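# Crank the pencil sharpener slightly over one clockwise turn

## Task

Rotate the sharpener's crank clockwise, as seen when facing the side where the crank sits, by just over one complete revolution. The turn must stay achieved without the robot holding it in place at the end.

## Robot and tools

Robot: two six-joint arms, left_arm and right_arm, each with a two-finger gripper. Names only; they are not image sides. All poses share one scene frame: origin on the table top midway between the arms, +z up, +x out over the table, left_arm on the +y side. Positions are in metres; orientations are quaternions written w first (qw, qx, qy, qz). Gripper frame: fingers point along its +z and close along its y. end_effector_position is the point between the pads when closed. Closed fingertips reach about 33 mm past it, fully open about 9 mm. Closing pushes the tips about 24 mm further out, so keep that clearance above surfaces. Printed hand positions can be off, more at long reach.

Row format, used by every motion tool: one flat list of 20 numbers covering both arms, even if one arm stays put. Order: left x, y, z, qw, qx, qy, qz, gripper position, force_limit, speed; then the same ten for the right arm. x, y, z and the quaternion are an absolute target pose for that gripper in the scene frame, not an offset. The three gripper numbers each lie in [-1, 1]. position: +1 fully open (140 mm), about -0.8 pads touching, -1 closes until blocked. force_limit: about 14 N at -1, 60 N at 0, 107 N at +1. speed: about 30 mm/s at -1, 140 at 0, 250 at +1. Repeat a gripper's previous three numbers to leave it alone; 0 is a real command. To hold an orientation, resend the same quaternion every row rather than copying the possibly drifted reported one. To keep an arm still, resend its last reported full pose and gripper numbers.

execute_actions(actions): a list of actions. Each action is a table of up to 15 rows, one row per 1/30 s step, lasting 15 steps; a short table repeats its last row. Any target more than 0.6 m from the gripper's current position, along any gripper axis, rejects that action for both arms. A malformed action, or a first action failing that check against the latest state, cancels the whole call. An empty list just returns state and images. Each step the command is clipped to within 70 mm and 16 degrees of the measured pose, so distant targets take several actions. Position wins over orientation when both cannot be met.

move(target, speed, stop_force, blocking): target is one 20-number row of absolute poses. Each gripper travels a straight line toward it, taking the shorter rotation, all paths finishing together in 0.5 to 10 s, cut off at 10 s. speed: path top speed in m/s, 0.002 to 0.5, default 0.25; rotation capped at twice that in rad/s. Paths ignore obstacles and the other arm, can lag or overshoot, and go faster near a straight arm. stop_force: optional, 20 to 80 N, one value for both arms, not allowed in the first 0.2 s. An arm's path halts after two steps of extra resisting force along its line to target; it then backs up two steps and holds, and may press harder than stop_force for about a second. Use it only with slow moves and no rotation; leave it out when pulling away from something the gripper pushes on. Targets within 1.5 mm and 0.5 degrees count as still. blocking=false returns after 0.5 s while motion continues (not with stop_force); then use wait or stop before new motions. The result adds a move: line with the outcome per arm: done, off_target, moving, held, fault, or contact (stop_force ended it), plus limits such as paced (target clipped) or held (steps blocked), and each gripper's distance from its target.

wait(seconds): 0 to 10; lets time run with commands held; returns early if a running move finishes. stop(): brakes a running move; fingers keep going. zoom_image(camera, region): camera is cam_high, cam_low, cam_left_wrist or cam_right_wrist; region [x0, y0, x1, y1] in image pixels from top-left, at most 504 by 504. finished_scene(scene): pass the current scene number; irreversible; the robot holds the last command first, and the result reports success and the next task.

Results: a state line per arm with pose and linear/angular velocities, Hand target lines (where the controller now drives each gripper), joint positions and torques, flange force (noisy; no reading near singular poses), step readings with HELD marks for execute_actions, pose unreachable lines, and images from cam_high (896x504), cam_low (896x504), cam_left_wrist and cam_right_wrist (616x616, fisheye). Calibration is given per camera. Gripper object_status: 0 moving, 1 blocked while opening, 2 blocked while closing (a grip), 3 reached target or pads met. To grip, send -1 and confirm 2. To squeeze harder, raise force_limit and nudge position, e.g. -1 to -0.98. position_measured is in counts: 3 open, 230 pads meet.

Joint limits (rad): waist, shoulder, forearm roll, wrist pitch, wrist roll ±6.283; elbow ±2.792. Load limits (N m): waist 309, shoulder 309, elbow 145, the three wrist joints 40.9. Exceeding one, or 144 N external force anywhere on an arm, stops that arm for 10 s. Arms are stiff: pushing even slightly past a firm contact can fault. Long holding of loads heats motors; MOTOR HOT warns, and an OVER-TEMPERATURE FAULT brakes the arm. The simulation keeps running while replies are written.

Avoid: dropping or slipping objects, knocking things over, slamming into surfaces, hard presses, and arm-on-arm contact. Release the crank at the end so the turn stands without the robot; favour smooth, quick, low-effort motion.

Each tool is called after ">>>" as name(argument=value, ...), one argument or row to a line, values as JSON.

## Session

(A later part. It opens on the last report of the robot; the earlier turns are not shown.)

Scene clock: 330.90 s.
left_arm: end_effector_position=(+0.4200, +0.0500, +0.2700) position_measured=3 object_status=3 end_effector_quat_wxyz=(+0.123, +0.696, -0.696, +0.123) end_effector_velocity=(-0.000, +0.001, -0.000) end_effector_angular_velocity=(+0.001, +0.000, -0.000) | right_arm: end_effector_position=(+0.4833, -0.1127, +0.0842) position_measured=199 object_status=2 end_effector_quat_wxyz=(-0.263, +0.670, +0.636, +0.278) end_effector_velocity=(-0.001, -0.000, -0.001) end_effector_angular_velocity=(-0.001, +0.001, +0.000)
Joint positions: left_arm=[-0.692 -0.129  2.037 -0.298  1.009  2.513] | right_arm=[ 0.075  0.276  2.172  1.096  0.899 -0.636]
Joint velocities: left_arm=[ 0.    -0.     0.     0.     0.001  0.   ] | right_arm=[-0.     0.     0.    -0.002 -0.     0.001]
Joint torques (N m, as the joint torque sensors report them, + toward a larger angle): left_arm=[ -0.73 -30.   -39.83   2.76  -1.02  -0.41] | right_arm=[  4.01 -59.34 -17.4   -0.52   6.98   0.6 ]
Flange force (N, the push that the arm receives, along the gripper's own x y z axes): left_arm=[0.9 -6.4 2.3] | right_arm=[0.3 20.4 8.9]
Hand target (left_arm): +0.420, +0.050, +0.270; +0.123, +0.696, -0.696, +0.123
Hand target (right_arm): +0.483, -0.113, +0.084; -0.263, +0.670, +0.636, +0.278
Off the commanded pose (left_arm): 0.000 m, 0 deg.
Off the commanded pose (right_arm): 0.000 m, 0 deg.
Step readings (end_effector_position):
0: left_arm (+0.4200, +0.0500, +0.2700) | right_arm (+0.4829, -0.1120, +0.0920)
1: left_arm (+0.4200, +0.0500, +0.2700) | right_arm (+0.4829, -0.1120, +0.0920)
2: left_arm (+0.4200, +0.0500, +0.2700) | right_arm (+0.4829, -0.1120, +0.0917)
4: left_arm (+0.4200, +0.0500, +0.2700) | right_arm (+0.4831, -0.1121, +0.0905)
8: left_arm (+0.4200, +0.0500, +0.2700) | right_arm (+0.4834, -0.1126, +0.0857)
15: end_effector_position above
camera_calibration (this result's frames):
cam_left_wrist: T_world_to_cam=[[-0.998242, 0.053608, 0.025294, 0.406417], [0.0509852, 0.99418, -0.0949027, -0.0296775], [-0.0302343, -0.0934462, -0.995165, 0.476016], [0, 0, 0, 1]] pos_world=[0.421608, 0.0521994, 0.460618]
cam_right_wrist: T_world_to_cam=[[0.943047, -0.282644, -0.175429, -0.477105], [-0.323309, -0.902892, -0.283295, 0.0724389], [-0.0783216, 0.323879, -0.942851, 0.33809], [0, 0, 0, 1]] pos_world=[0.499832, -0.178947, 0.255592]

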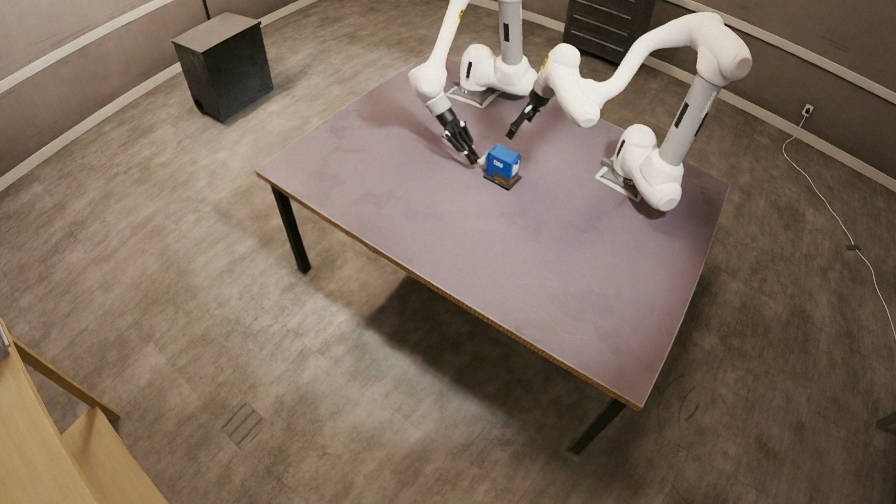

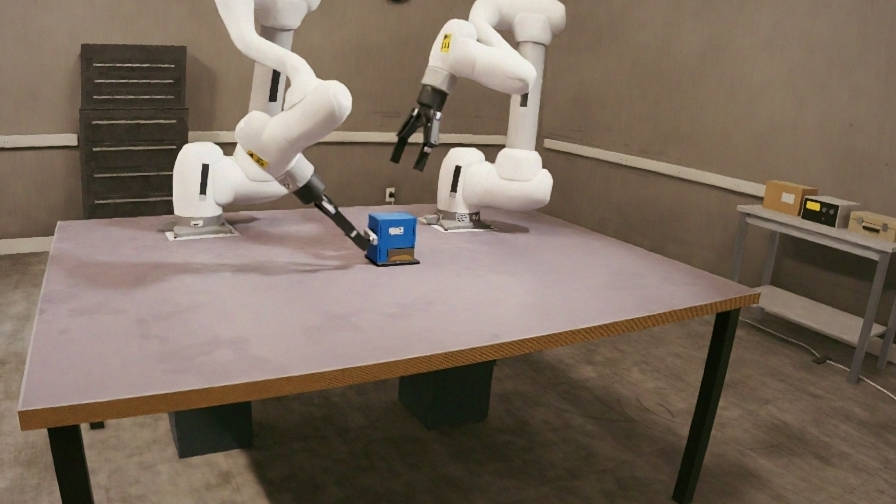

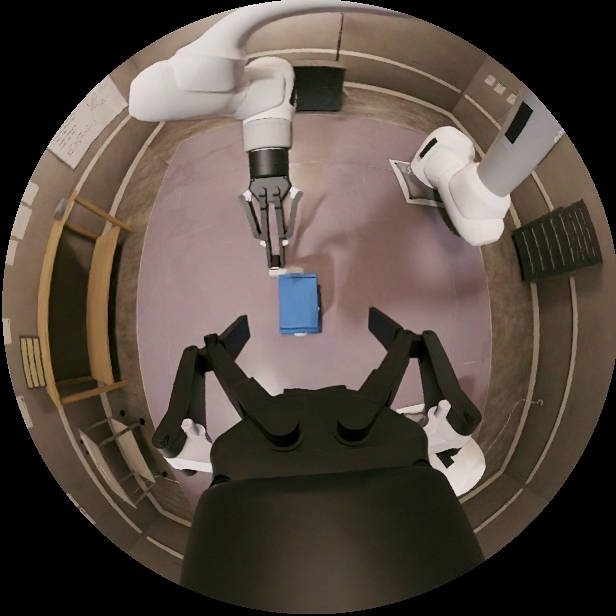

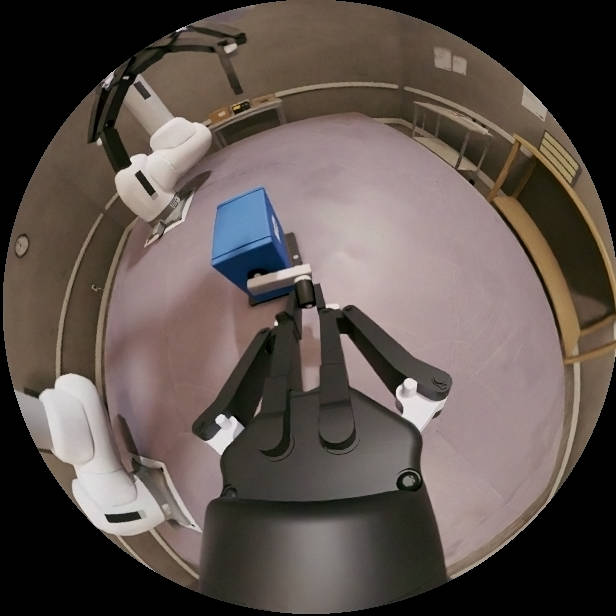

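>>> execute_actions(
  actions=[
    [[0.42,0.05,0.27,0.1228,0.6964,-0.6964,0.1228,1,0,0,0.4836,-0.1127,0.0839,-0.2634,0.6702,0.636,0.2776,-1,-0.8,-0.4],
[0.42,0.05,0.27,0.1228,0.6964,-0.6964,0.1228,1,0,0,0.4837,-0.1127,0.0834,-0.2634,0.6702,0.636,0.2776,-1,-0.8,-0.4],
[0.42,0.05,0.27,0.1228,0.6964,-0.6964,0.1228,1,0,0,0.4837,-0.1127,0.0826,-0.2634,0.6702,0.636,0.2776,-1,-0.8,-0.4],
[0.42,0.05,0.27,0.1228,0.6964,-0.6964,0.1228,1,0,0,0.4836,-0.1127,0.0816,-0.2634,0.6702,0.636,0.2776,-1,-0.8,-0.4],
[0.42,0.05,0.27,0.1228,0.6964,-0.6964,0.1228,1,0,0,0.4834,-0.1127,0.0803,-0.2634,0.6702,0.636,0.2776,-1,-0.8,-0.4],
[0.42,0.05,0.27,0.1228,0.6964,-0.6964,0.1228,1,0,0,0.483,-0.1127,0.0787,-0.2634,0.6702,0.636,0.2776,-1,-0.8,-0.4],
[0.42,0.05,0.27,0.1228,0.6964,-0.6964,0.1228,1,0,0,0.4826,-0.1127,0.0769,-0.2634,0.6702,0.636,0.2776,-1,-0.8,-0.4],
[0.42,0.05,0.27,0.1228,0.6964,-0.6964,0.1228,1,0,0,0.482,-0.1126,0.0749,-0.2634,0.6702,0.636,0.2776,-1,-0.8,-0.4],
[0.42,0.05,0.27,0.1228,0.6964,-0.6964,0.1228,1,0,0,0.4814,-0.1126,0.0728,-0.2634,0.6702,0.636,0.2776,-1,-0.8,-0.4],
[0.42,0.05,0.27,0.1228,0.6964,-0.6964,0.1228,1,0,0,0.4805,-0.1126,0.0705,-0.2634,0.6702,0.636,0.2776,-1,-0.8,-0.4],
[0.42,0.05,0.27,0.1228,0.6964,-0.6964,0.1228,1,0,0,0.4795,-0.1126,0.0681,-0.2634,0.6702,0.636,0.2776,-1,-0.8,-0.4],
[0.42,0.05,0.27,0.1228,0.6964,-0.6964,0.1228,1,0,0,0.4784,-0.1125,0.0657,-0.2634,0.6702,0.636,0.2776,-1,-0.8,-0.4],
[0.42,0.05,0.27,0.1228,0.6964,-0.6964,0.1228,1,0,0,0.4771,-0.1125,0.0633,-0.2634,0.6702,0.636,0.2776,-1,-0.8,-0.4],
[0.42,0.05,0.27,0.1228,0.6964,-0.6964,0.1228,1,0,0,0.4756,-0.1124,0.061,-0.2634,0.6702,0.636,0.2776,-1,-0.8,-0.4],
[0.42,0.05,0.27,0.1228,0.6964,-0.6964,0.1228,1,0,0,0.4741,-0.1124,0.0587,-0.2634,0.6702,0.636,0.2776,-1,-0.8,-0.4]],
    [[0.42,0.05,0.27,0.1228,0.6964,-0.6964,0.1228,1,0,0,0.4724,-0.1123,0.0565,-0.2634,0.6702,0.636,0.2776,-1,-0.8,-0.4],
[0.42,0.05,0.27,0.1228,0.6964,-0.6964,0.1228,1,0,0,0.4707,-0.1123,0.0545,-0.2634,0.6702,0.636,0.2776,-1,-0.8,-0.4],
[0.42,0.05,0.27,0.1228,0.6964,-0.6964,0.1228,1,0,0,0.4689,-0.1122,0.0526,-0.2634,0.6702,0.636,0.2776,-1,-0.8,-0.4],
[0.42,0.05,0.27,0.1228,0.6964,-0.6964,0.1228,1,0,0,0.4672,-0.1122,0.0509,-0.2634,0.6702,0.636,0.2776,-1,-0.8,-0.4],
[0.42,0.05,0.27,0.1228,0.6964,-0.6964,0.1228,1,0,0,0.4655,-0.1121,0.0495,-0.2634,0.6702,0.636,0.2776,-1,-0.8,-0.4],
[0.42,0.05,0.27,0.1228,0.6964,-0.6964,0.1228,1,0,0,0.4639,-0.112,0.0482,-0.2634,0.6702,0.636,0.2776,-1,-0.8,-0.4],
[0.42,0.05,0.27,0.1228,0.6964,-0.6964,0.1228,1,0,0,0.4624,-0.112,0.0471,-0.2634,0.6702,0.636,0.2776,-1,-0.8,-0.4],
[0.42,0.05,0.27,0.1228,0.6964,-0.6964,0.1228,1,0,0,0.4611,-0.112,0.0461,-0.2634,0.6702,0.636,0.2776,-1,-0.8,-0.4],
[0.42,0.05,0.27,0.1228,0.6964,-0.6964,0.1228,1,0,0,0.46,-0.1119,0.0454,-0.2634,0.6702,0.636,0.2776,-1,-0.8,-0.4],
[0.42,0.05,0.27,0.1228,0.6964,-0.6964,0.1228,1,0,0,0.4591,-0.1119,0.0448,-0.2634,0.6702,0.636,0.2776,-1,-0.8,-0.4],
[0.42,0.05,0.27,0.1228,0.6964,-0.6964,0.1228,1,0,0,0.4584,-0.1119,0.0444,-0.2634,0.6702,0.636,0.2776,-1,-0.8,-0.4],
[0.42,0.05,0.27,0.1228,0.6964,-0.6964,0.1228,1,0,0,0.458,-0.1119,0.0442,-0.2634,0.6702,0.636,0.2776,-1,-0.8,-0.4],
[0.42,0.05,0.27,0.1228,0.6964,-0.6964,0.1228,1,0,0,0.4579,-0.1119,0.0441,-0.2634,0.6702,0.636,0.2776,-1,-0.8,-0.4]],
  ],
)

>>> zoom_image(
  camera="cam_low",
  region=[320, 200, 410, 280],
)

>>> zoom_image(
  camera="cam_right_wrist",
  region=[250, 220, 370, 340],
)

Scene clock: 375.50 s.
left_arm: end_effector_position=(+0.4200, +0.0500, +0.2700) position_measured=3 object_status=3 end_effector_quat_wxyz=(+0.123, +0.696, -0.696, +0.123) end_effector_velocity=(+0.000, +0.000, +0.001) end_effector_angular_velocity=(-0.001, -0.002, +0.002) | right_arm: end_effector_position=(+0.4579, -0.1119, +0.0440) position_measured=199 object_status=2 end_effector_quat_wxyz=(-0.263, +0.670, +0.636, +0.277) end_effector_velocity=(-0.001, +0.000, -0.000) end_effector_angular_velocity=(+0.001, -0.002, +0.000)
Joint positions: left_arm=[-0.692 -0.129  2.037 -0.298  1.009  2.513] | right_arm=[ 0.083  0.31   2.239  1.177  0.853 -0.753]
Joint velocities: left_arm=[ 0.001 -0.002 -0.     0.001 -0.001 -0.002] | right_arm=[ 0.    -0.     0.002  0.004 -0.001 -0.005]
Joint torques (N m, as the joint torque sensors report them, + toward a larger angle): left_arm=[  1.73 -30.32 -39.55   2.73  -0.92  -0.16] | right_arm=[ -1.53 -66.94 -26.12   2.75   5.67   0.75]
Flange force (N, the push that the arm receives, along the gripper's own x y z axes): left_arm=[5.5 -2.6 3.4] | right_arm=[-6.6 9.1 18.6]
Flange force at the end of the 1st action (N, along the gripper's axes at the end of the call): left_arm=[2.1 -6.5 3.1] | right_arm=[-5.8 16.2 17.1]
Hand target (left_arm): +0.420, +0.050, +0.270; +0.123, +0.696, -0.696, +0.123
Hand target (right_arm): +0.458, -0.112, +0.044; -0.263, +0.670, +0.636, +0.278
Off the commanded pose (left_arm): 0.000 m, 0 deg.
Off the commanded pose (right_arm): 0.000 m, 0 deg.
Step readings (end_effector_position; steps 1 to 15: 1st action; 16 to 30: 2nd action):
0: left_arm (+0.4200, +0.0500, +0.2700) | right_arm (+0.4834, -0.1127, +0.0842)
1: left_arm (+0.4200, +0.0500, +0.2700) | right_arm (+0.4834, -0.1127, +0.0842)
2: left_arm (+0.4200, +0.0500, +0.2700) | right_arm (+0.4835, -0.1127, +0.0840)
4: left_arm (+0.4200, +0.0500, +0.2700) | right_arm (+0.4838, -0.1127, +0.0830)
8: left_arm (+0.4200, +0.0500, +0.2700) | right_arm (+0.4829, -0.1128, +0.0779)
15: left_arm (+0.4200, +0.0500, +0.2700) | right_arm (+0.4765, -0.1126, +0.0624)
16: left_arm (+0.4200, +0.0500, +0.2700) | right_arm (+0.4750, -0.1125, +0.0601)
17: left_arm (+0.4200, +0.0500, +0.2700) | right_arm (+0.4734, -0.1124, +0.0579)
19: left_arm (+0.4200, +0.0500, +0.2700) | right_arm (+0.4699, -0.1123, +0.0538)
23: left_arm (+0.4200, +0.0500, +0.2700) | right_arm (+0.4631, -0.1121, +0.0477)
30: end_effector_position above
camera_calibration (this result's frames):
cam_left_wrist: T_world_to_cam=[[-0.998242, 0.053609, 0.0252916, 0.406419], [0.0509865, 0.99418, -0.0949005, -0.0296793], [-0.0302319, -0.0934441, -0.995165, 0.476015], [0, 0, 0, 1]] pos_world=[0.421608, 0.0521997, 0.460618]
cam_right_wrist: T_world_to_cam=[[0.943016, -0.282656, -0.175576, -0.45991], [-0.323362, -0.902898, -0.283217, 0.0535138], [-0.0784744, 0.323853, -0.942847, 0.298067], [0, 0, 0, 1]] pos_world=[0.474397, -0.178208, 0.215438]

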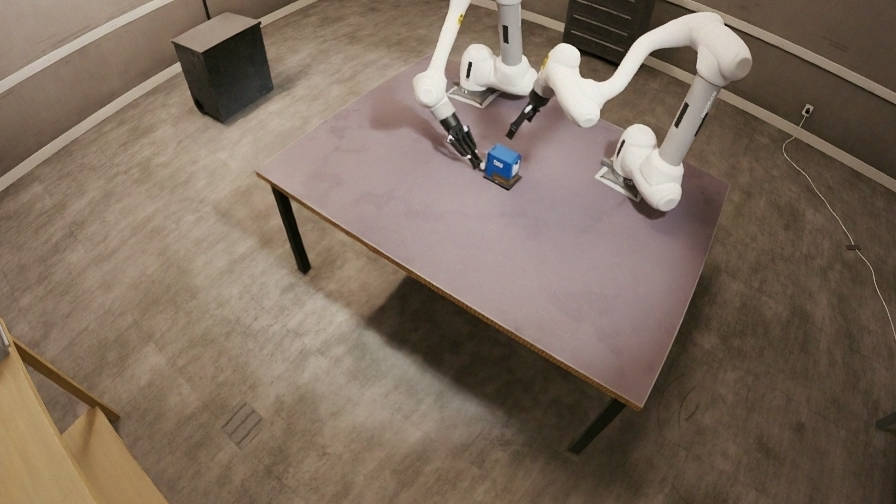

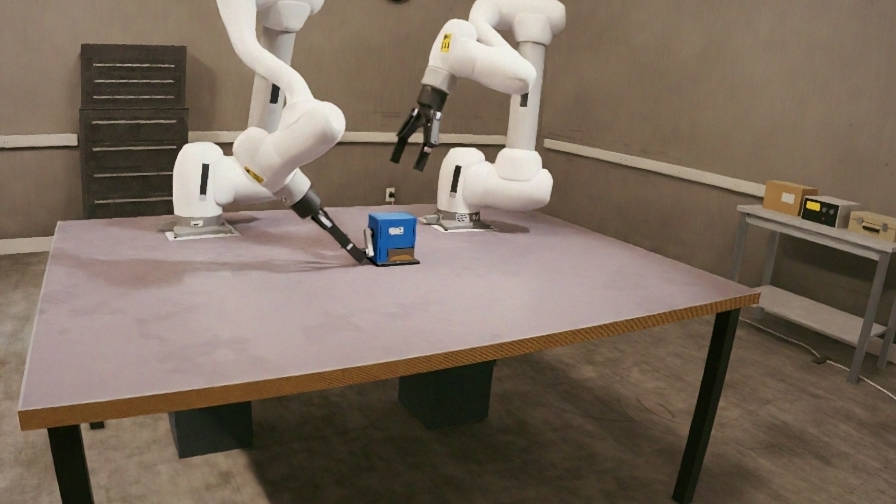

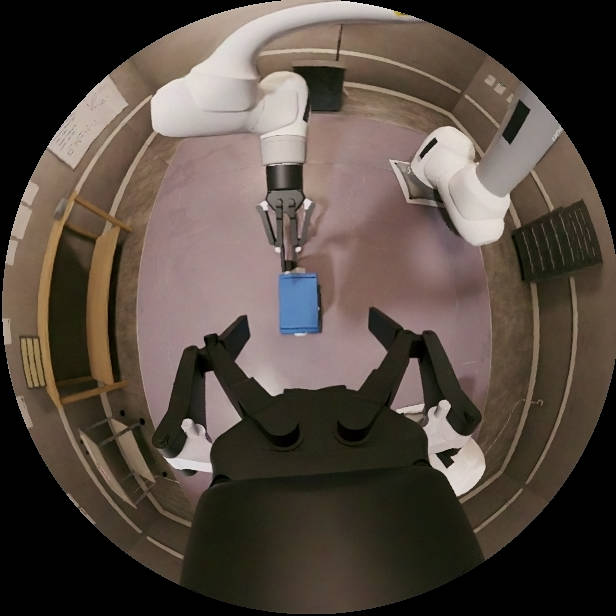

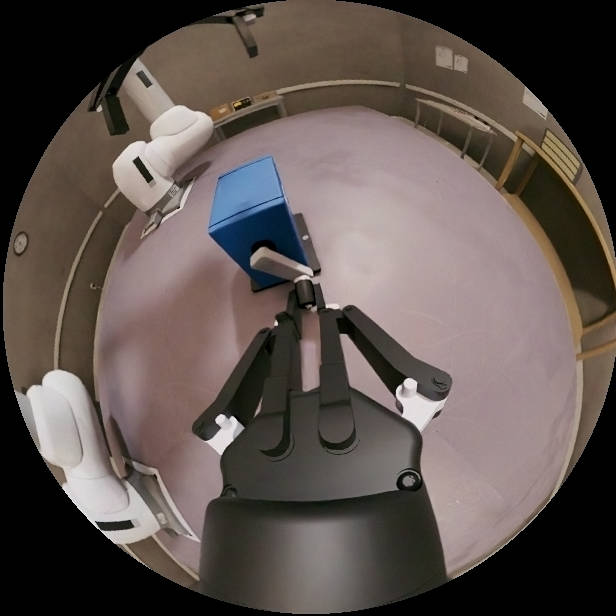

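Region (320, 200, 410, 280) of cam_low's 896x504 image, scaled by 5.600, with more detail than that image has.

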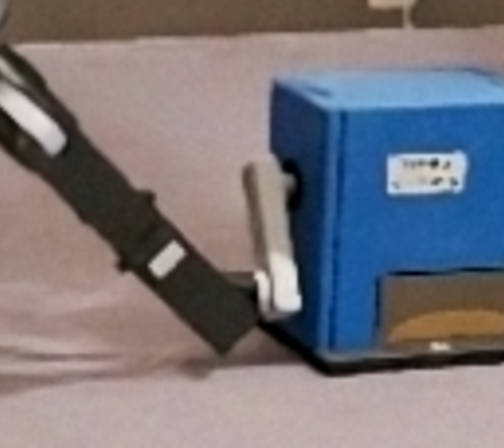

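Region (250, 220, 370, 340) of cam_right_wrist's 616x616 image, scaled by 4.200, with more detail than that image has.

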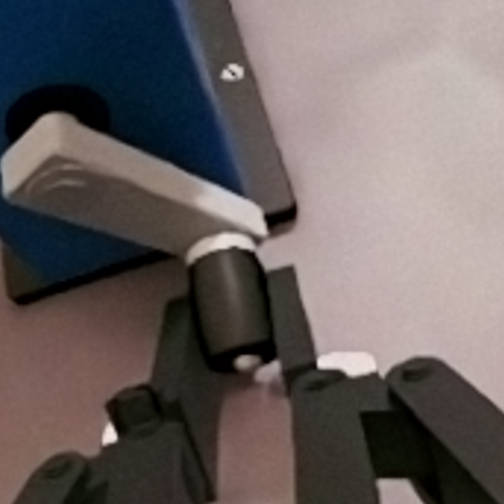

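>>> execute_actions(
  actions=[
    [[0.42,0.05,0.27,0.1228,0.6964,-0.6964,0.1228,1,0,0,0.4576,-0.1118,0.0437,-0.2634,0.6702,0.636,0.2776,-1,-0.8,-0.4],
[0.42,0.05,0.27,0.1228,0.6964,-0.6964,0.1228,1,0,0,0.4568,-0.1118,0.0431,-0.2634,0.6702,0.636,0.2776,-1,-0.8,-0.4],
[0.42,0.05,0.27,0.1228,0.6964,-0.6964,0.1228,1,0,0,0.4556,-0.1118,0.0424,-0.2634,0.6702,0.636,0.2776,-1,-0.8,-0.4],
[0.42,0.05,0.27,0.1228,0.6964,-0.6964,0.1228,1,0,0,0.4539,-0.1117,0.0415,-0.2634,0.6702,0.636,0.2776,-1,-0.8,-0.4],
[0.42,0.05,0.27,0.1228,0.6964,-0.6964,0.1228,1,0,0,0.4518,-0.1117,0.0406,-0.2634,0.6702,0.636,0.2776,-1,-0.8,-0.4],
[0.42,0.05,0.27,0.1228,0.6964,-0.6964,0.1228,1,0,0,0.4491,-0.1116,0.0396,-0.2634,0.6702,0.636,0.2776,-1,-0.8,-0.4],
[0.42,0.05,0.27,0.1228,0.6964,-0.6964,0.1228,1,0,0,0.4464,-0.1115,0.0387,-0.2634,0.6702,0.636,0.2776,-1,-0.8,-0.4],
[0.42,0.05,0.27,0.1228,0.6964,-0.6964,0.1228,1,0,0,0.4436,-0.1114,0.038,-0.2634,0.6702,0.636,0.2776,-1,-0.8,-0.4],
[0.42,0.05,0.27,0.1228,0.6964,-0.6964,0.1228,1,0,0,0.4407,-0.1113,0.0374,-0.2634,0.6702,0.636,0.2776,-1,-0.8,-0.4],
[0.42,0.05,0.27,0.1228,0.6964,-0.6964,0.1228,1,0,0,0.4378,-0.1112,0.037,-0.2634,0.6702,0.636,0.2776,-1,-0.8,-0.4],
[0.42,0.05,0.27,0.1228,0.6964,-0.6964,0.1228,1,0,0,0.435,-0.1111,0.0367,-0.2634,0.6702,0.636,0.2776,-1,-0.8,-0.4],
[0.42,0.05,0.27,0.1228,0.6964,-0.6964,0.1228,1,0,0,0.4321,-0.111,0.0366,-0.2634,0.6702,0.636,0.2776,-1,-0.8,-0.4],
[0.42,0.05,0.27,0.1228,0.6964,-0.6964,0.1228,1,0,0,0.4292,-0.1109,0.0367,-0.2634,0.6702,0.636,0.2776,-1,-0.8,-0.4],
[0.42,0.05,0.27,0.1228,0.6964,-0.6964,0.1228,1,0,0,0.4263,-0.1108,0.0369,-0.2634,0.6702,0.636,0.2776,-1,-0.8,-0.4],
[0.42,0.05,0.27,0.1228,0.6964,-0.6964,0.1228,1,0,0,0.4234,-0.1107,0.0373,-0.2634,0.6702,0.636,0.2776,-1,-0.8,-0.4]],
    [[0.42,0.05,0.27,0.1228,0.6964,-0.6964,0.1228,1,0,0,0.4205,-0.1106,0.0378,-0.2634,0.6702,0.636,0.2776,-1,-0.8,-0.4],
[0.42,0.05,0.27,0.1228,0.6964,-0.6964,0.1228,1,0,0,0.4177,-0.1105,0.0385,-0.2634,0.6702,0.636,0.2776,-1,-0.8,-0.4],
[0.42,0.05,0.27,0.1228,0.6964,-0.6964,0.1228,1,0,0,0.415,-0.1105,0.0393,-0.2634,0.6702,0.636,0.2776,-1,-0.8,-0.4],
[0.42,0.05,0.27,0.1228,0.6964,-0.6964,0.1228,1,0,0,0.4122,-0.1104,0.0403,-0.2634,0.6702,0.636,0.2776,-1,-0.8,-0.4],
[0.42,0.05,0.27,0.1228,0.6964,-0.6964,0.1228,1,0,0,0.4096,-0.1103,0.0415,-0.2634,0.6702,0.636,0.2776,-1,-0.8,-0.4],
[0.42,0.05,0.27,0.1228,0.6964,-0.6964,0.1228,1,0,0,0.407,-0.1102,0.0428,-0.2634,0.6702,0.636,0.2776,-1,-0.8,-0.4],
[0.42,0.05,0.27,0.1228,0.6964,-0.6964,0.1228,1,0,0,0.4045,-0.1101,0.0442,-0.2634,0.6702,0.636,0.2776,-1,-0.8,-0.4],
[0.42,0.05,0.27,0.1228,0.6964,-0.6964,0.1228,1,0,0,0.402,-0.11,0.0458,-0.2634,0.6702,0.636,0.2776,-1,-0.8,-0.4],
[0.42,0.05,0.27,0.1228,0.6964,-0.6964,0.1228,1,0,0,0.3997,-0.11,0.0475,-0.2634,0.6702,0.636,0.2776,-1,-0.8,-0.4],
[0.42,0.05,0.27,0.1228,0.6964,-0.6964,0.1228,1,0,0,0.3979,-0.1099,0.0489,-0.2634,0.6702,0.636,0.2776,-1,-0.8,-0.4],
[0.42,0.05,0.27,0.1228,0.6964,-0.6964,0.1228,1,0,0,0.3965,-0.1099,0.0501,-0.2634,0.6702,0.636,0.2776,-1,-0.8,-0.4],
[0.42,0.05,0.27,0.1228,0.6964,-0.6964,0.1228,1,0,0,0.3955,-0.1098,0.051,-0.2634,0.6702,0.636,0.2776,-1,-0.8,-0.4],
[0.42,0.05,0.27,0.1228,0.6964,-0.6964,0.1228,1,0,0,0.3948,-0.1098,0.0517,-0.2634,0.6702,0.636,0.2776,-1,-0.8,-0.4],
[0.42,0.05,0.27,0.1228,0.6964,-0.6964,0.1228,1,0,0,0.3945,-0.1098,0.052,-0.2634,0.6702,0.636,0.2776,-1,-0.8,-0.4]],
  ],
)

>>> zoom_image(
  camera="cam_right_wrist",
  region=[250, 220, 370, 340],
)

Scene clock: 402.70 s.
left_arm: end_effector_position=(+0.4200, +0.0500, +0.2700) position_measured=3 object_status=3 end_effector_quat_wxyz=(+0.123, +0.696, -0.696, +0.123) end_effector_velocity=(+0.000, -0.000, +0.000) end_effector_angular_velocity=(-0.001, -0.001, -0.000) | right_arm: end_effector_position=(+0.3948, -0.1099, +0.0517) position_measured=199 object_status=2 end_effector_quat_wxyz=(-0.263, +0.670, +0.636, +0.278) end_effector_velocity=(-0.010, -0.000, +0.010) end_effector_angular_velocity=(+0.000, +0.002, -0.001)
Joint positions: left_arm=[-0.692 -0.129  2.037 -0.298  1.009  2.513] | right_arm=[ 0.106  0.224  2.346  1.21   0.833 -0.773]
Joint velocities: left_arm=[ 0.    -0.001 -0.    -0.    -0.     0.001] | right_arm=[ 0.003 -0.031  0.012 -0.015  0.006  0.028]
Joint torques (N m, as the joint torque sensors report them, + toward a larger angle): left_arm=[  1.5  -28.7  -39.97   2.74  -0.87  -0.55] | right_arm=[ -6.44 -54.58 -33.98   4.76   1.02   1.12]
Flange force (N, the push that the arm receives, along the gripper's own x y z axes): left_arm=[2.8 -1.2 2.7] | right_arm=[-11.8 0.1 20.2]
Flange force at the end of the 1st action (N, along the gripper's axes at the end of the call): left_arm=[0.3 -8.0 1.0] | right_arm=[-12.7 3.8 19.6]
Hand target (left_arm): +0.420, +0.050, +0.270; +0.123, +0.696, -0.696, +0.123
Hand target (right_arm): +0.395, -0.110, +0.052; -0.263, +0.670, +0.636, +0.278
Off the commanded pose (left_arm): 0.000 m, 0 deg.
Off the commanded pose (right_arm): 0.000 m, 0 deg.
Step readings (end_effector_position; steps 1 to 15: 1st action; 16 to 30: 2nd action):
0: left_arm (+0.4200, +0.0500, +0.2700) | right_arm (+0.4579, -0.1119, +0.0441)
1: left_arm (+0.4200, +0.0500, +0.2700) | right_arm (+0.4579, -0.1119, +0.0441)
2: left_arm (+0.4200, +0.0500, +0.2700) | right_arm (+0.4577, -0.1118, +0.0440)
4: left_arm (+0.4200, +0.0500, +0.2700) | right_arm (+0.4562, -0.1118, +0.0429)
8: left_arm (+0.4200, +0.0500, +0.2700) | right_arm (+0.4479, -0.1116, +0.0392)
15: left_arm (+0.4200, +0.0500, +0.2700) | right_arm (+0.4280, -0.1109, +0.0367)
16: left_arm (+0.4200, +0.0500, +0.2700) | right_arm (+0.4252, -0.1108, +0.0370)
17: left_arm (+0.4200, +0.0500, +0.2700) | right_arm (+0.4223, -0.1107, +0.0374)
19: left_arm (+0.4200, +0.0500, +0.2700) | right_arm (+0.4168, -0.1105, +0.0387)
23: left_arm (+0.4200, +0.0500, +0.2700) | right_arm (+0.4064, -0.1101, +0.0431)
30: end_effector_position above
camera_calibration (this result's frames):
cam_left_wrist: T_world_to_cam=[[-0.998242, 0.0536089, 0.0252917, 0.406419], [0.0509864, 0.99418, -0.0949004, -0.0296793], [-0.030232, -0.093444, -0.995165, 0.476015], [0, 0, 0, 1]] pos_world=[0.421608, 0.0521997, 0.460618]
cam_right_wrist: T_world_to_cam=[[0.943034, -0.282809, -0.175228, -0.398521], [-0.323407, -0.902838, -0.283358, 0.0371841], [-0.0780662, 0.323887, -0.94287, 0.29952], [0, 0, 0, 1]] pos_world=[0.411227, -0.176145, 0.223113]

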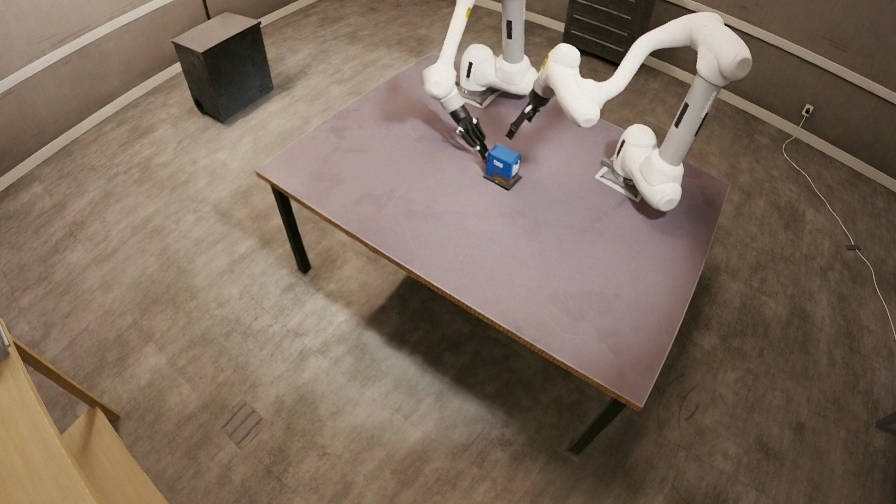

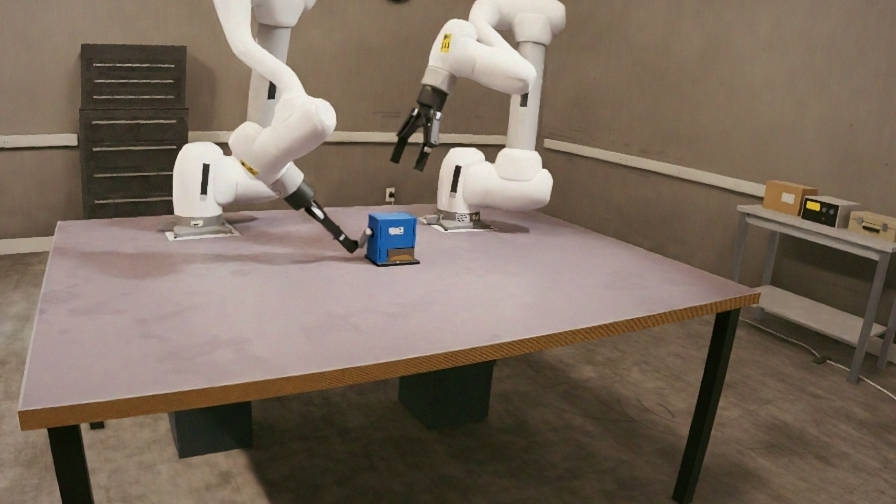

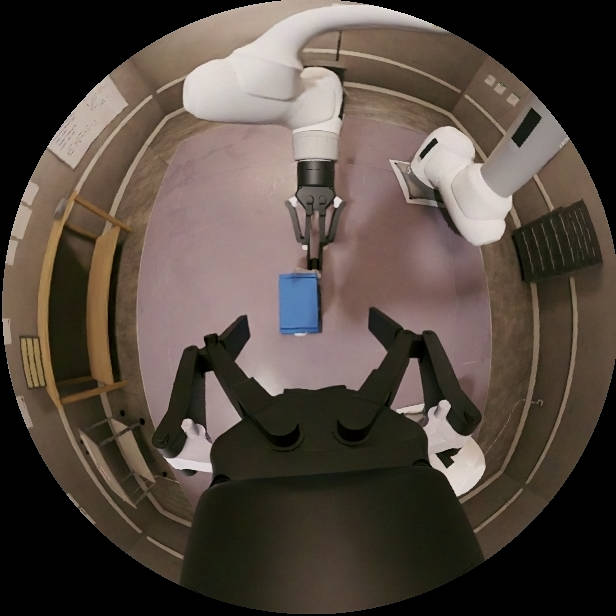

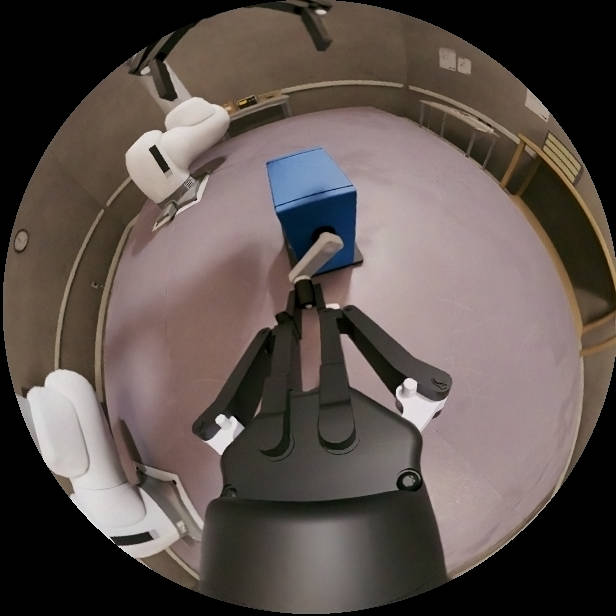

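Region (250, 220, 370, 340) of cam_right_wrist's 616x616 image, scaled by 4.200, with more detail than that image has.

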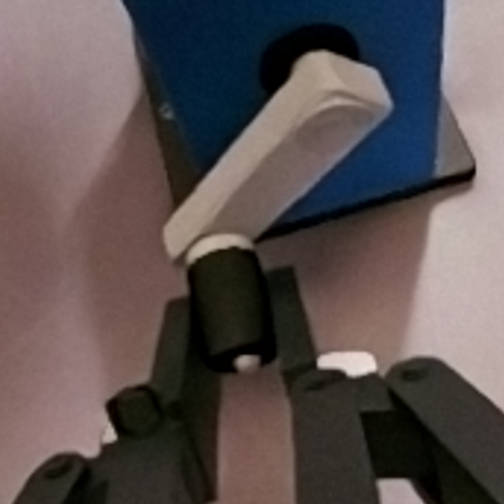

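>>> execute_actions(
  actions=[
    [[0.42,0.05,0.27,0.1228,0.6964,-0.6964,0.1228,1,0,0,0.3941,-0.1098,0.0521,-0.2634,0.6702,0.636,0.2776,-1,-0.8,-0.4],
[0.42,0.05,0.27,0.1228,0.6964,-0.6964,0.1228,1,0,0,0.3933,-0.1098,0.0526,-0.2634,0.6702,0.636,0.2776,-1,-0.8,-0.4],
[0.42,0.05,0.27,0.1228,0.6964,-0.6964,0.1228,1,0,0,0.3923,-0.1097,0.0536,-0.2634,0.6702,0.636,0.2776,-1,-0.8,-0.4],
[0.42,0.05,0.27,0.1228,0.6964,-0.6964,0.1228,1,0,0,0.391,-0.1097,0.0549,-0.2634,0.6702,0.636,0.2776,-1,-0.8,-0.4],
[0.42,0.05,0.27,0.1228,0.6964,-0.6964,0.1228,1,0,0,0.3894,-0.1097,0.0566,-0.2634,0.6702,0.636,0.2776,-1,-0.8,-0.4],
[0.42,0.05,0.27,0.1228,0.6964,-0.6964,0.1228,1,0,0,0.3877,-0.1096,0.0591,-0.2634,0.6702,0.636,0.2776,-1,-0.8,-0.4],
[0.42,0.05,0.27,0.1228,0.6964,-0.6964,0.1228,1,0,0,0.3861,-0.1095,0.0616,-0.2634,0.6702,0.636,0.2776,-1,-0.8,-0.4],
[0.42,0.05,0.27,0.1228,0.6964,-0.6964,0.1228,1,0,0,0.3846,-0.1095,0.0643,-0.2634,0.6702,0.636,0.2776,-1,-0.8,-0.4],
[0.42,0.05,0.27,0.1228,0.6964,-0.6964,0.1228,1,0,0,0.3832,-0.1095,0.067,-0.2634,0.6702,0.636,0.2776,-1,-0.8,-0.4],
[0.42,0.05,0.27,0.1228,0.6964,-0.6964,0.1228,1,0,0,0.3821,-0.1094,0.0698,-0.2634,0.6702,0.636,0.2776,-1,-0.8,-0.4],
[0.42,0.05,0.27,0.1228,0.6964,-0.6964,0.1228,1,0,0,0.3811,-0.1094,0.0726,-0.2634,0.6702,0.636,0.2776,-1,-0.8,-0.4],
[0.42,0.05,0.27,0.1228,0.6964,-0.6964,0.1228,1,0,0,0.3802,-0.1094,0.0755,-0.2634,0.6702,0.636,0.2776,-1,-0.8,-0.4],
[0.42,0.05,0.27,0.1228,0.6964,-0.6964,0.1228,1,0,0,0.3795,-0.1093,0.0784,-0.2634,0.6702,0.636,0.2776,-1,-0.8,-0.4],
[0.42,0.05,0.27,0.1228,0.6964,-0.6964,0.1228,1,0,0,0.379,-0.1093,0.0814,-0.2634,0.6702,0.636,0.2776,-1,-0.8,-0.4],
[0.42,0.05,0.27,0.1228,0.6964,-0.6964,0.1228,1,0,0,0.3787,-0.1093,0.0844,-0.2634,0.6702,0.636,0.2776,-1,-0.8,-0.4]],
    [[0.42,0.05,0.27,0.1228,0.6964,-0.6964,0.1228,1,0,0,0.3785,-0.1093,0.0874,-0.2634,0.6702,0.636,0.2776,-1,-0.8,-0.4],
[0.42,0.05,0.27,0.1228,0.6964,-0.6964,0.1228,1,0,0,0.3785,-0.1093,0.0905,-0.2634,0.6702,0.636,0.2776,-1,-0.8,-0.4],
[0.42,0.05,0.27,0.1228,0.6964,-0.6964,0.1228,1,0,0,0.3787,-0.1093,0.0935,-0.2634,0.6702,0.636,0.2776,-1,-0.8,-0.4],
[0.42,0.05,0.27,0.1228,0.6964,-0.6964,0.1228,1,0,0,0.379,-0.1093,0.0965,-0.2634,0.6702,0.636,0.2776,-1,-0.8,-0.4],
[0.42,0.05,0.27,0.1228,0.6964,-0.6964,0.1228,1,0,0,0.3796,-0.1093,0.0994,-0.2634,0.6702,0.636,0.2776,-1,-0.8,-0.4],
[0.42,0.05,0.27,0.1228,0.6964,-0.6964,0.1228,1,0,0,0.3802,-0.1094,0.1024,-0.2634,0.6702,0.636,0.2776,-1,-0.8,-0.4],
[0.42,0.05,0.27,0.1228,0.6964,-0.6964,0.1228,1,0,0,0.3811,-0.1094,0.1053,-0.2634,0.6702,0.636,0.2776,-1,-0.8,-0.4],
[0.42,0.05,0.27,0.1228,0.6964,-0.6964,0.1228,1,0,0,0.3821,-0.1094,0.1081,-0.2634,0.6702,0.636,0.2776,-1,-0.8,-0.4],
[0.42,0.05,0.27,0.1228,0.6964,-0.6964,0.1228,1,0,0,0.3833,-0.1095,0.1109,-0.2634,0.6702,0.636,0.2776,-1,-0.8,-0.4],
[0.42,0.05,0.27,0.1228,0.6964,-0.6964,0.1228,1,0,0,0.3846,-0.1095,0.1136,-0.2634,0.6702,0.636,0.2776,-1,-0.8,-0.4],
[0.42,0.05,0.27,0.1228,0.6964,-0.6964,0.1228,1,0,0,0.3861,-0.1095,0.1163,-0.2634,0.6702,0.636,0.2776,-1,-0.8,-0.4],
[0.42,0.05,0.27,0.1228,0.6964,-0.6964,0.1228,1,0,0,0.3877,-0.1096,0.1188,-0.2634,0.6702,0.636,0.2776,-1,-0.8,-0.4],
[0.42,0.05,0.27,0.1228,0.6964,-0.6964,0.1228,1,0,0,0.3895,-0.1097,0.1212,-0.2634,0.6702,0.636,0.2776,-1,-0.8,-0.4],
[0.42,0.05,0.27,0.1228,0.6964,-0.6964,0.1228,1,0,0,0.3914,-0.1097,0.1236,-0.2634,0.6702,0.636,0.2776,-1,-0.8,-0.4],
[0.42,0.05,0.27,0.1228,0.6964,-0.6964,0.1228,1,0,0,0.3935,-0.1098,0.1258,-0.2634,0.6702,0.636,0.2776,-1,-0.8,-0.4]],
    [[0.42,0.05,0.27,0.1228,0.6964,-0.6964,0.1228,1,0,0,0.3956,-0.1098,0.1279,-0.2634,0.6702,0.636,0.2776,-1,-0.8,-0.4],
[0.42,0.05,0.27,0.1228,0.6964,-0.6964,0.1228,1,0,0,0.3979,-0.1099,0.1299,-0.2634,0.6702,0.636,0.2776,-1,-0.8,-0.4],
[0.42,0.05,0.27,0.1228,0.6964,-0.6964,0.1228,1,0,0,0.4003,-0.11,0.1317,-0.2634,0.6702,0.636,0.2776,-1,-0.8,-0.4],
[0.42,0.05,0.27,0.1228,0.6964,-0.6964,0.1228,1,0,0,0.4028,-0.1101,0.1334,-0.2634,0.6702,0.636,0.2776,-1,-0.8,-0.4],
[0.42,0.05,0.27,0.1228,0.6964,-0.6964,0.1228,1,0,0,0.4054,-0.1102,0.135,-0.2634,0.6702,0.636,0.2776,-1,-0.8,-0.4],
[0.42,0.05,0.27,0.1228,0.6964,-0.6964,0.1228,1,0,0,0.408,-0.1102,0.1364,-0.2634,0.6702,0.636,0.2776,-1,-0.8,-0.4],
[0.42,0.05,0.27,0.1228,0.6964,-0.6964,0.1228,1,0,0,0.4108,-0.1103,0.1377,-0.2634,0.6702,0.636,0.2776,-1,-0.8,-0.4],
[0.42,0.05,0.27,0.1228,0.6964,-0.6964,0.1228,1,0,0,0.4136,-0.1104,0.1388,-0.2634,0.6702,0.636,0.2776,-1,-0.8,-0.4],
[0.42,0.05,0.27,0.1228,0.6964,-0.6964,0.1228,1,0,0,0.4165,-0.1105,0.1397,-0.2634,0.6702,0.636,0.2776,-1,-0.8,-0.4],
[0.42,0.05,0.27,0.1228,0.6964,-0.6964,0.1228,1,0,0,0.4194,-0.1106,0.1405,-0.2634,0.6702,0.636,0.2776,-1,-0.8,-0.4],
[0.42,0.05,0.27,0.1228,0.6964,-0.6964,0.1228,1,0,0,0.4223,-0.1107,0.1411,-0.2634,0.6702,0.636,0.2776,-1,-0.8,-0.4],
[0.42,0.05,0.27,0.1228,0.6964,-0.6964,0.1228,1,0,0,0.4253,-0.1108,0.1415,-0.2634,0.6702,0.636,0.2776,-1,-0.8,-0.4],
[0.42,0.05,0.27,0.1228,0.6964,-0.6964,0.1228,1,0,0,0.4283,-0.1109,0.1418,-0.2634,0.6702,0.636,0.2776,-1,-0.8,-0.4],
[0.42,0.05,0.27,0.1228,0.6964,-0.6964,0.1228,1,0,0,0.4314,-0.111,0.1419,-0.2634,0.6702,0.636,0.2776,-1,-0.8,-0.4],
[0.42,0.05,0.27,0.1228,0.6964,-0.6964,0.1228,1,0,0,0.4344,-0.1111,0.1418,-0.2634,0.6702,0.636,0.2776,-1,-0.8,-0.4]],
    [[0.42,0.05,0.27,0.1228,0.6964,-0.6964,0.1228,1,0,0,0.4374,-0.1112,0.1416,-0.2634,0.6702,0.636,0.2776,-1,-0.8,-0.4],
[0.42,0.05,0.27,0.1228,0.6964,-0.6964,0.1228,1,0,0,0.4404,-0.1113,0.1412,-0.2634,0.6702,0.636,0.2776,-1,-0.8,-0.4],
[0.42,0.05,0.27,0.1228,0.6964,-0.6964,0.1228,1,0,0,0.4433,-0.1114,0.1406,-0.2634,0.6702,0.636,0.2776,-1,-0.8,-0.4],
[0.42,0.05,0.27,0.1228,0.6964,-0.6964,0.1228,1,0,0,0.4462,-0.1115,0.1398,-0.2634,0.6702,0.636,0.2776,-1,-0.8,-0.4],
[0.42,0.05,0.27,0.1228,0.6964,-0.6964,0.1228,1,0,0,0.4491,-0.1116,0.1389,-0.2634,0.6702,0.636,0.2776,-1,-0.8,-0.4],
[0.42,0.05,0.27,0.1228,0.6964,-0.6964,0.1228,1,0,0,0.4519,-0.1117,0.1378,-0.2634,0.6702,0.636,0.2776,-1,-0.8,-0.4],
[0.42,0.05,0.27,0.1228,0.6964,-0.6964,0.1228,1,0,0,0.4547,-0.1117,0.1366,-0.2634,0.6702,0.636,0.2776,-1,-0.8,-0.4],
[0.42,0.05,0.27,0.1228,0.6964,-0.6964,0.1228,1,0,0,0.4574,-0.1118,0.1352,-0.2634,0.6702,0.636,0.2776,-1,-0.8,-0.4],
[0.42,0.05,0.27,0.1228,0.6964,-0.6964,0.1228,1,0,0,0.46,-0.1119,0.1336,-0.2634,0.6702,0.636,0.2776,-1,-0.8,-0.4],
[0.42,0.05,0.27,0.1228,0.6964,-0.6964,0.1228,1,0,0,0.4619,-0.112,0.1323,-0.2634,0.6702,0.636,0.2776,-1,-0.8,-0.4],
[0.42,0.05,0.27,0.1228,0.6964,-0.6964,0.1228,1,0,0,0.4634,-0.112,0.1312,-0.2634,0.6702,0.636,0.2776,-1,-0.8,-0.4],
[0.42,0.05,0.27,0.1228,0.6964,-0.6964,0.1228,1,0,0,0.4645,-0.1121,0.1304,-0.2634,0.6702,0.636,0.2776,-1,-0.8,-0.4],
[0.42,0.05,0.27,0.1228,0.6964,-0.6964,0.1228,1,0,0,0.4652,-0.1121,0.1298,-0.2634,0.6702,0.636,0.2776,-1,-0.8,-0.4],
[0.42,0.05,0.27,0.1228,0.6964,-0.6964,0.1228,1,0,0,0.4656,-0.1121,0.1295,-0.2634,0.6702,0.636,0.2776,-1,-0.8,-0.4]],
  ],
)

>>> zoom_image(
  camera="cam_right_wrist",
  region=[250, 220, 370, 340],
)

Scene clock: 465.70 s.
left_arm: end_effector_position=(+0.4200, +0.0500, +0.2700) position_measured=3 object_status=3 end_effector_quat_wxyz=(+0.123, +0.696, -0.696, +0.123) end_effector_velocity=(+0.000, +0.000, -0.001) end_effector_angular_velocity=(+0.001, +0.000, -0.001) | right_arm: end_effector_position=(+0.4653, -0.1121, +0.1297) position_measured=199 object_status=2 end_effector_quat_wxyz=(-0.263, +0.670, +0.636, +0.278) end_effector_velocity=(+0.012, +0.000, -0.008) end_effector_angular_velocity=(+0.000, -0.002, +0.001)
Joint positions: left_arm=[-0.692 -0.129  2.037 -0.298  1.009  2.513] | right_arm=[ 0.081  0.187  2.174  1.04   0.938 -0.537]
Joint velocities: left_arm=[0.    0.001 0.    0.001 0.    0.001] | right_arm=[-0.002  0.027 -0.014  0.008 -0.006 -0.017]
Joint torques (N m, as the joint torque sensors report them, + toward a larger angle): left_arm=[  0.6  -29.99 -39.98   2.85  -0.98  -0.38] | right_arm=[ -3.87 -61.75 -28.43   2.14   1.72   1.26]
Flange force (N, the push that the arm receives, along the gripper's own x y z axes): left_arm=[3.1 -4.6 3.8] | right_arm=[3.4 10.9 15.8]
Flange force at the end of the 1st action (N, along the gripper's axes at the end of the call): left_arm=[-0.7 -7.3 1.7] | right_arm=[-0.3 9.5 16.4]
Flange force at the end of the 2nd action (N, along the gripper's axes at the end of the call): left_arm=[5.2 -6.1 2.6] | right_arm=[-3.1 1.2 8.8]
Flange force at the end of the 3rd action (N, along the gripper's axes at the end of the call): left_arm=[-0.2 -2.1 -0.1] | right_arm=[-3.0 -3.3 7.2]
Hand target (left_arm): +0.420, +0.050, +0.270; +0.123, +0.696, -0.696, +0.123
Hand target (right_arm): +0.466, -0.112, +0.130; -0.263, +0.670, +0.636, +0.278
Off the commanded pose (left_arm): 0.000 m, 0 deg.
Off the commanded pose (right_arm): 0.000 m, 0 deg.
Step readings (end_effector_position; steps 1 to 15: 1st action; 16 to 30: 2nd action; 31 to 45: 3rd action; 46 to 60: 4th action):
0: left_arm (+0.4200, +0.0500, +0.2700) | right_arm (+0.3945, -0.1099, +0.0520)
1: left_arm (+0.4200, +0.0500, +0.2700) | right_arm (+0.3945, -0.1099, +0.0520)
2: left_arm (+0.4200, +0.0500, +0.2700) | right_arm (+0.3942, -0.1098, +0.0521)
4: left_arm (+0.4200, +0.0500, +0.2700) | right_arm (+0.3929, -0.1097, +0.0532)
8: left_arm (+0.4200, +0.0500, +0.2700) | right_arm (+0.3875, -0.1095, +0.0597)
15: left_arm (+0.4200, +0.0500, +0.2700) | right_arm (+0.3794, -0.1093, +0.0788)
16: left_arm (+0.4200, +0.0500, +0.2700) | right_arm (+0.3789, -0.1093, +0.0818)
17: left_arm (+0.4200, +0.0500, +0.2700) | right_arm (+0.3786, -0.1093, +0.0848)
19: left_arm (+0.4200, +0.0500, +0.2700) | right_arm (+0.3785, -0.1093, +0.0911)
23: left_arm (+0.4200, +0.0500, +0.2700) | right_arm (+0.3804, -0.1093, +0.1031)
30: left_arm (+0.4200, +0.0500, +0.2700) | right_arm (+0.3902, -0.1097, +0.1220)
31: left_arm (+0.4200, +0.0500, +0.2700) | right_arm (+0.3922, -0.1097, +0.1244)
32: left_arm (+0.4200, +0.0500, +0.2700) | right_arm (+0.3943, -0.1098, +0.1265)
34: left_arm (+0.4200, +0.0500, +0.2700) | right_arm (+0.3988, -0.1100, +0.1307)
38: left_arm (+0.4200, +0.0500, +0.2700) | right_arm (+0.4090, -0.1103, +0.1370)
45: left_arm (+0.4200, +0.0500, +0.2700) | right_arm (+0.4294, -0.1109, +0.1418)
46: left_arm (+0.4200, +0.0500, +0.2700) | right_arm (+0.4324, -0.1110, +0.1419)
47: left_arm (+0.4200, +0.0500, +0.2700) | right_arm (+0.4354, -0.1111, +0.1417)
49: left_arm (+0.4200, +0.0500, +0.2700) | right_arm (+0.4413, -0.1114, +0.1410)
53: left_arm (+0.4200, +0.0500, +0.2700) | right_arm (+0.4525, -0.1117, +0.1375)
60: end_effector_position above
camera_calibration (this result's frames):
cam_left_wrist: T_world_to_cam=[[-0.998242, 0.053609, 0.0252918, 0.406419], [0.0509865, 0.99418, -0.0949003, -0.0296794], [-0.0302321, -0.0934439, -0.995165, 0.476015], [0, 0, 0, 1]] pos_world=[0.421608, 0.0521997, 0.460618]
cam_right_wrist: T_world_to_cam=[[0.943014, -0.282746, -0.175442, -0.451918], [-0.323405, -0.902879, -0.283229, 0.0800822], [-0.0783209, 0.323828, -0.942869, 0.379404], [0, 0, 0, 1]] pos_world=[0.481779, -0.178335, 0.301124]

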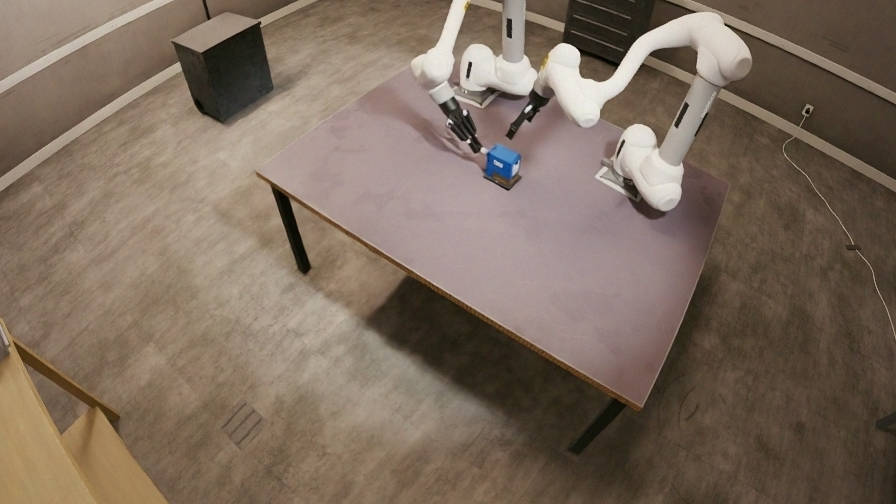

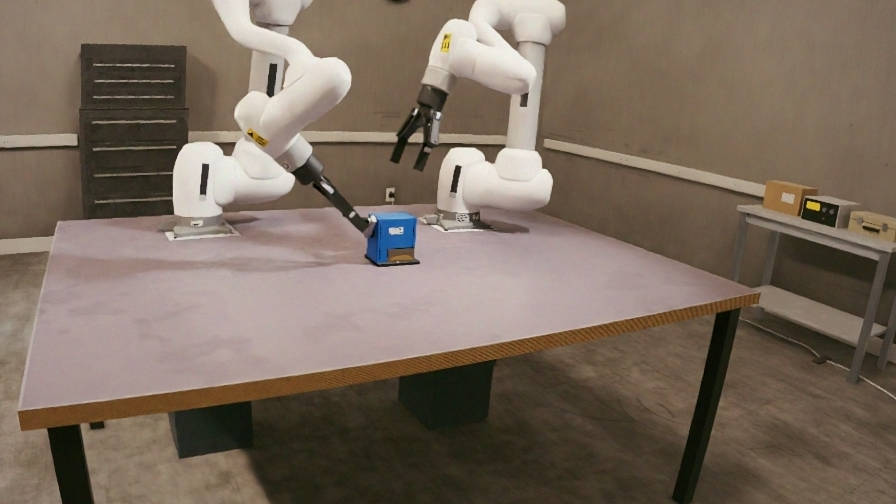

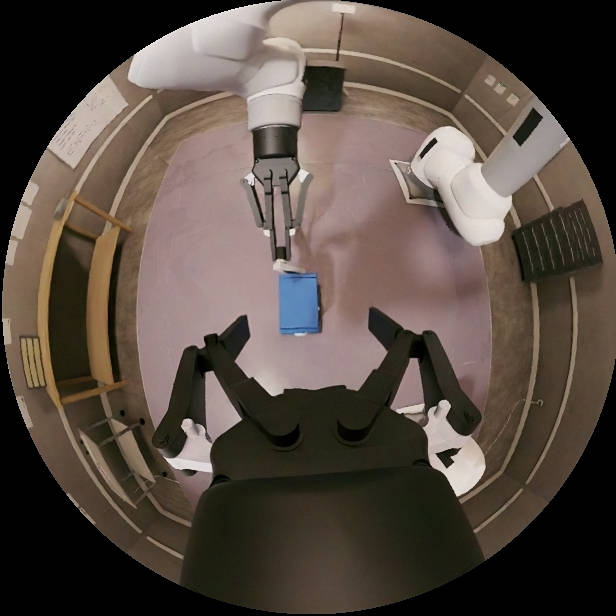

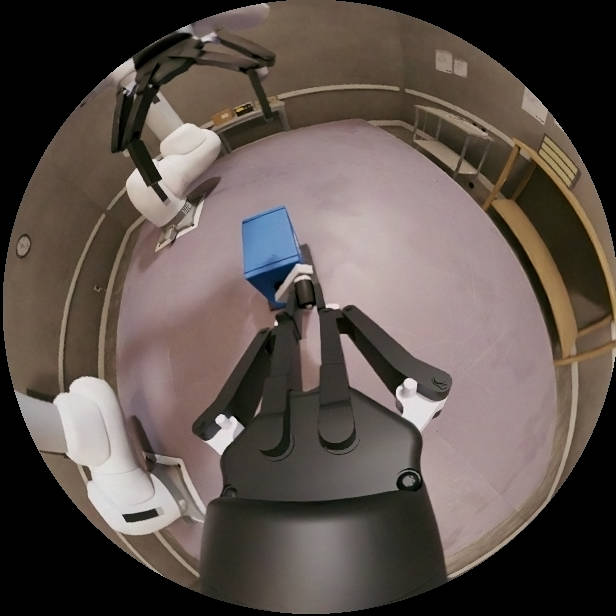

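Region (250, 220, 370, 340) of cam_right_wrist's 616x616 image, scaled by 4.200, with more detail than that image has.

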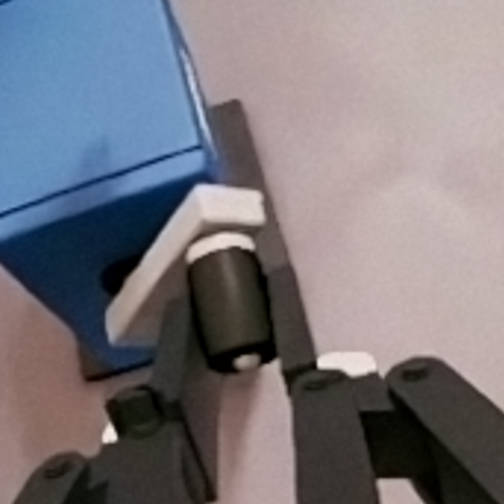

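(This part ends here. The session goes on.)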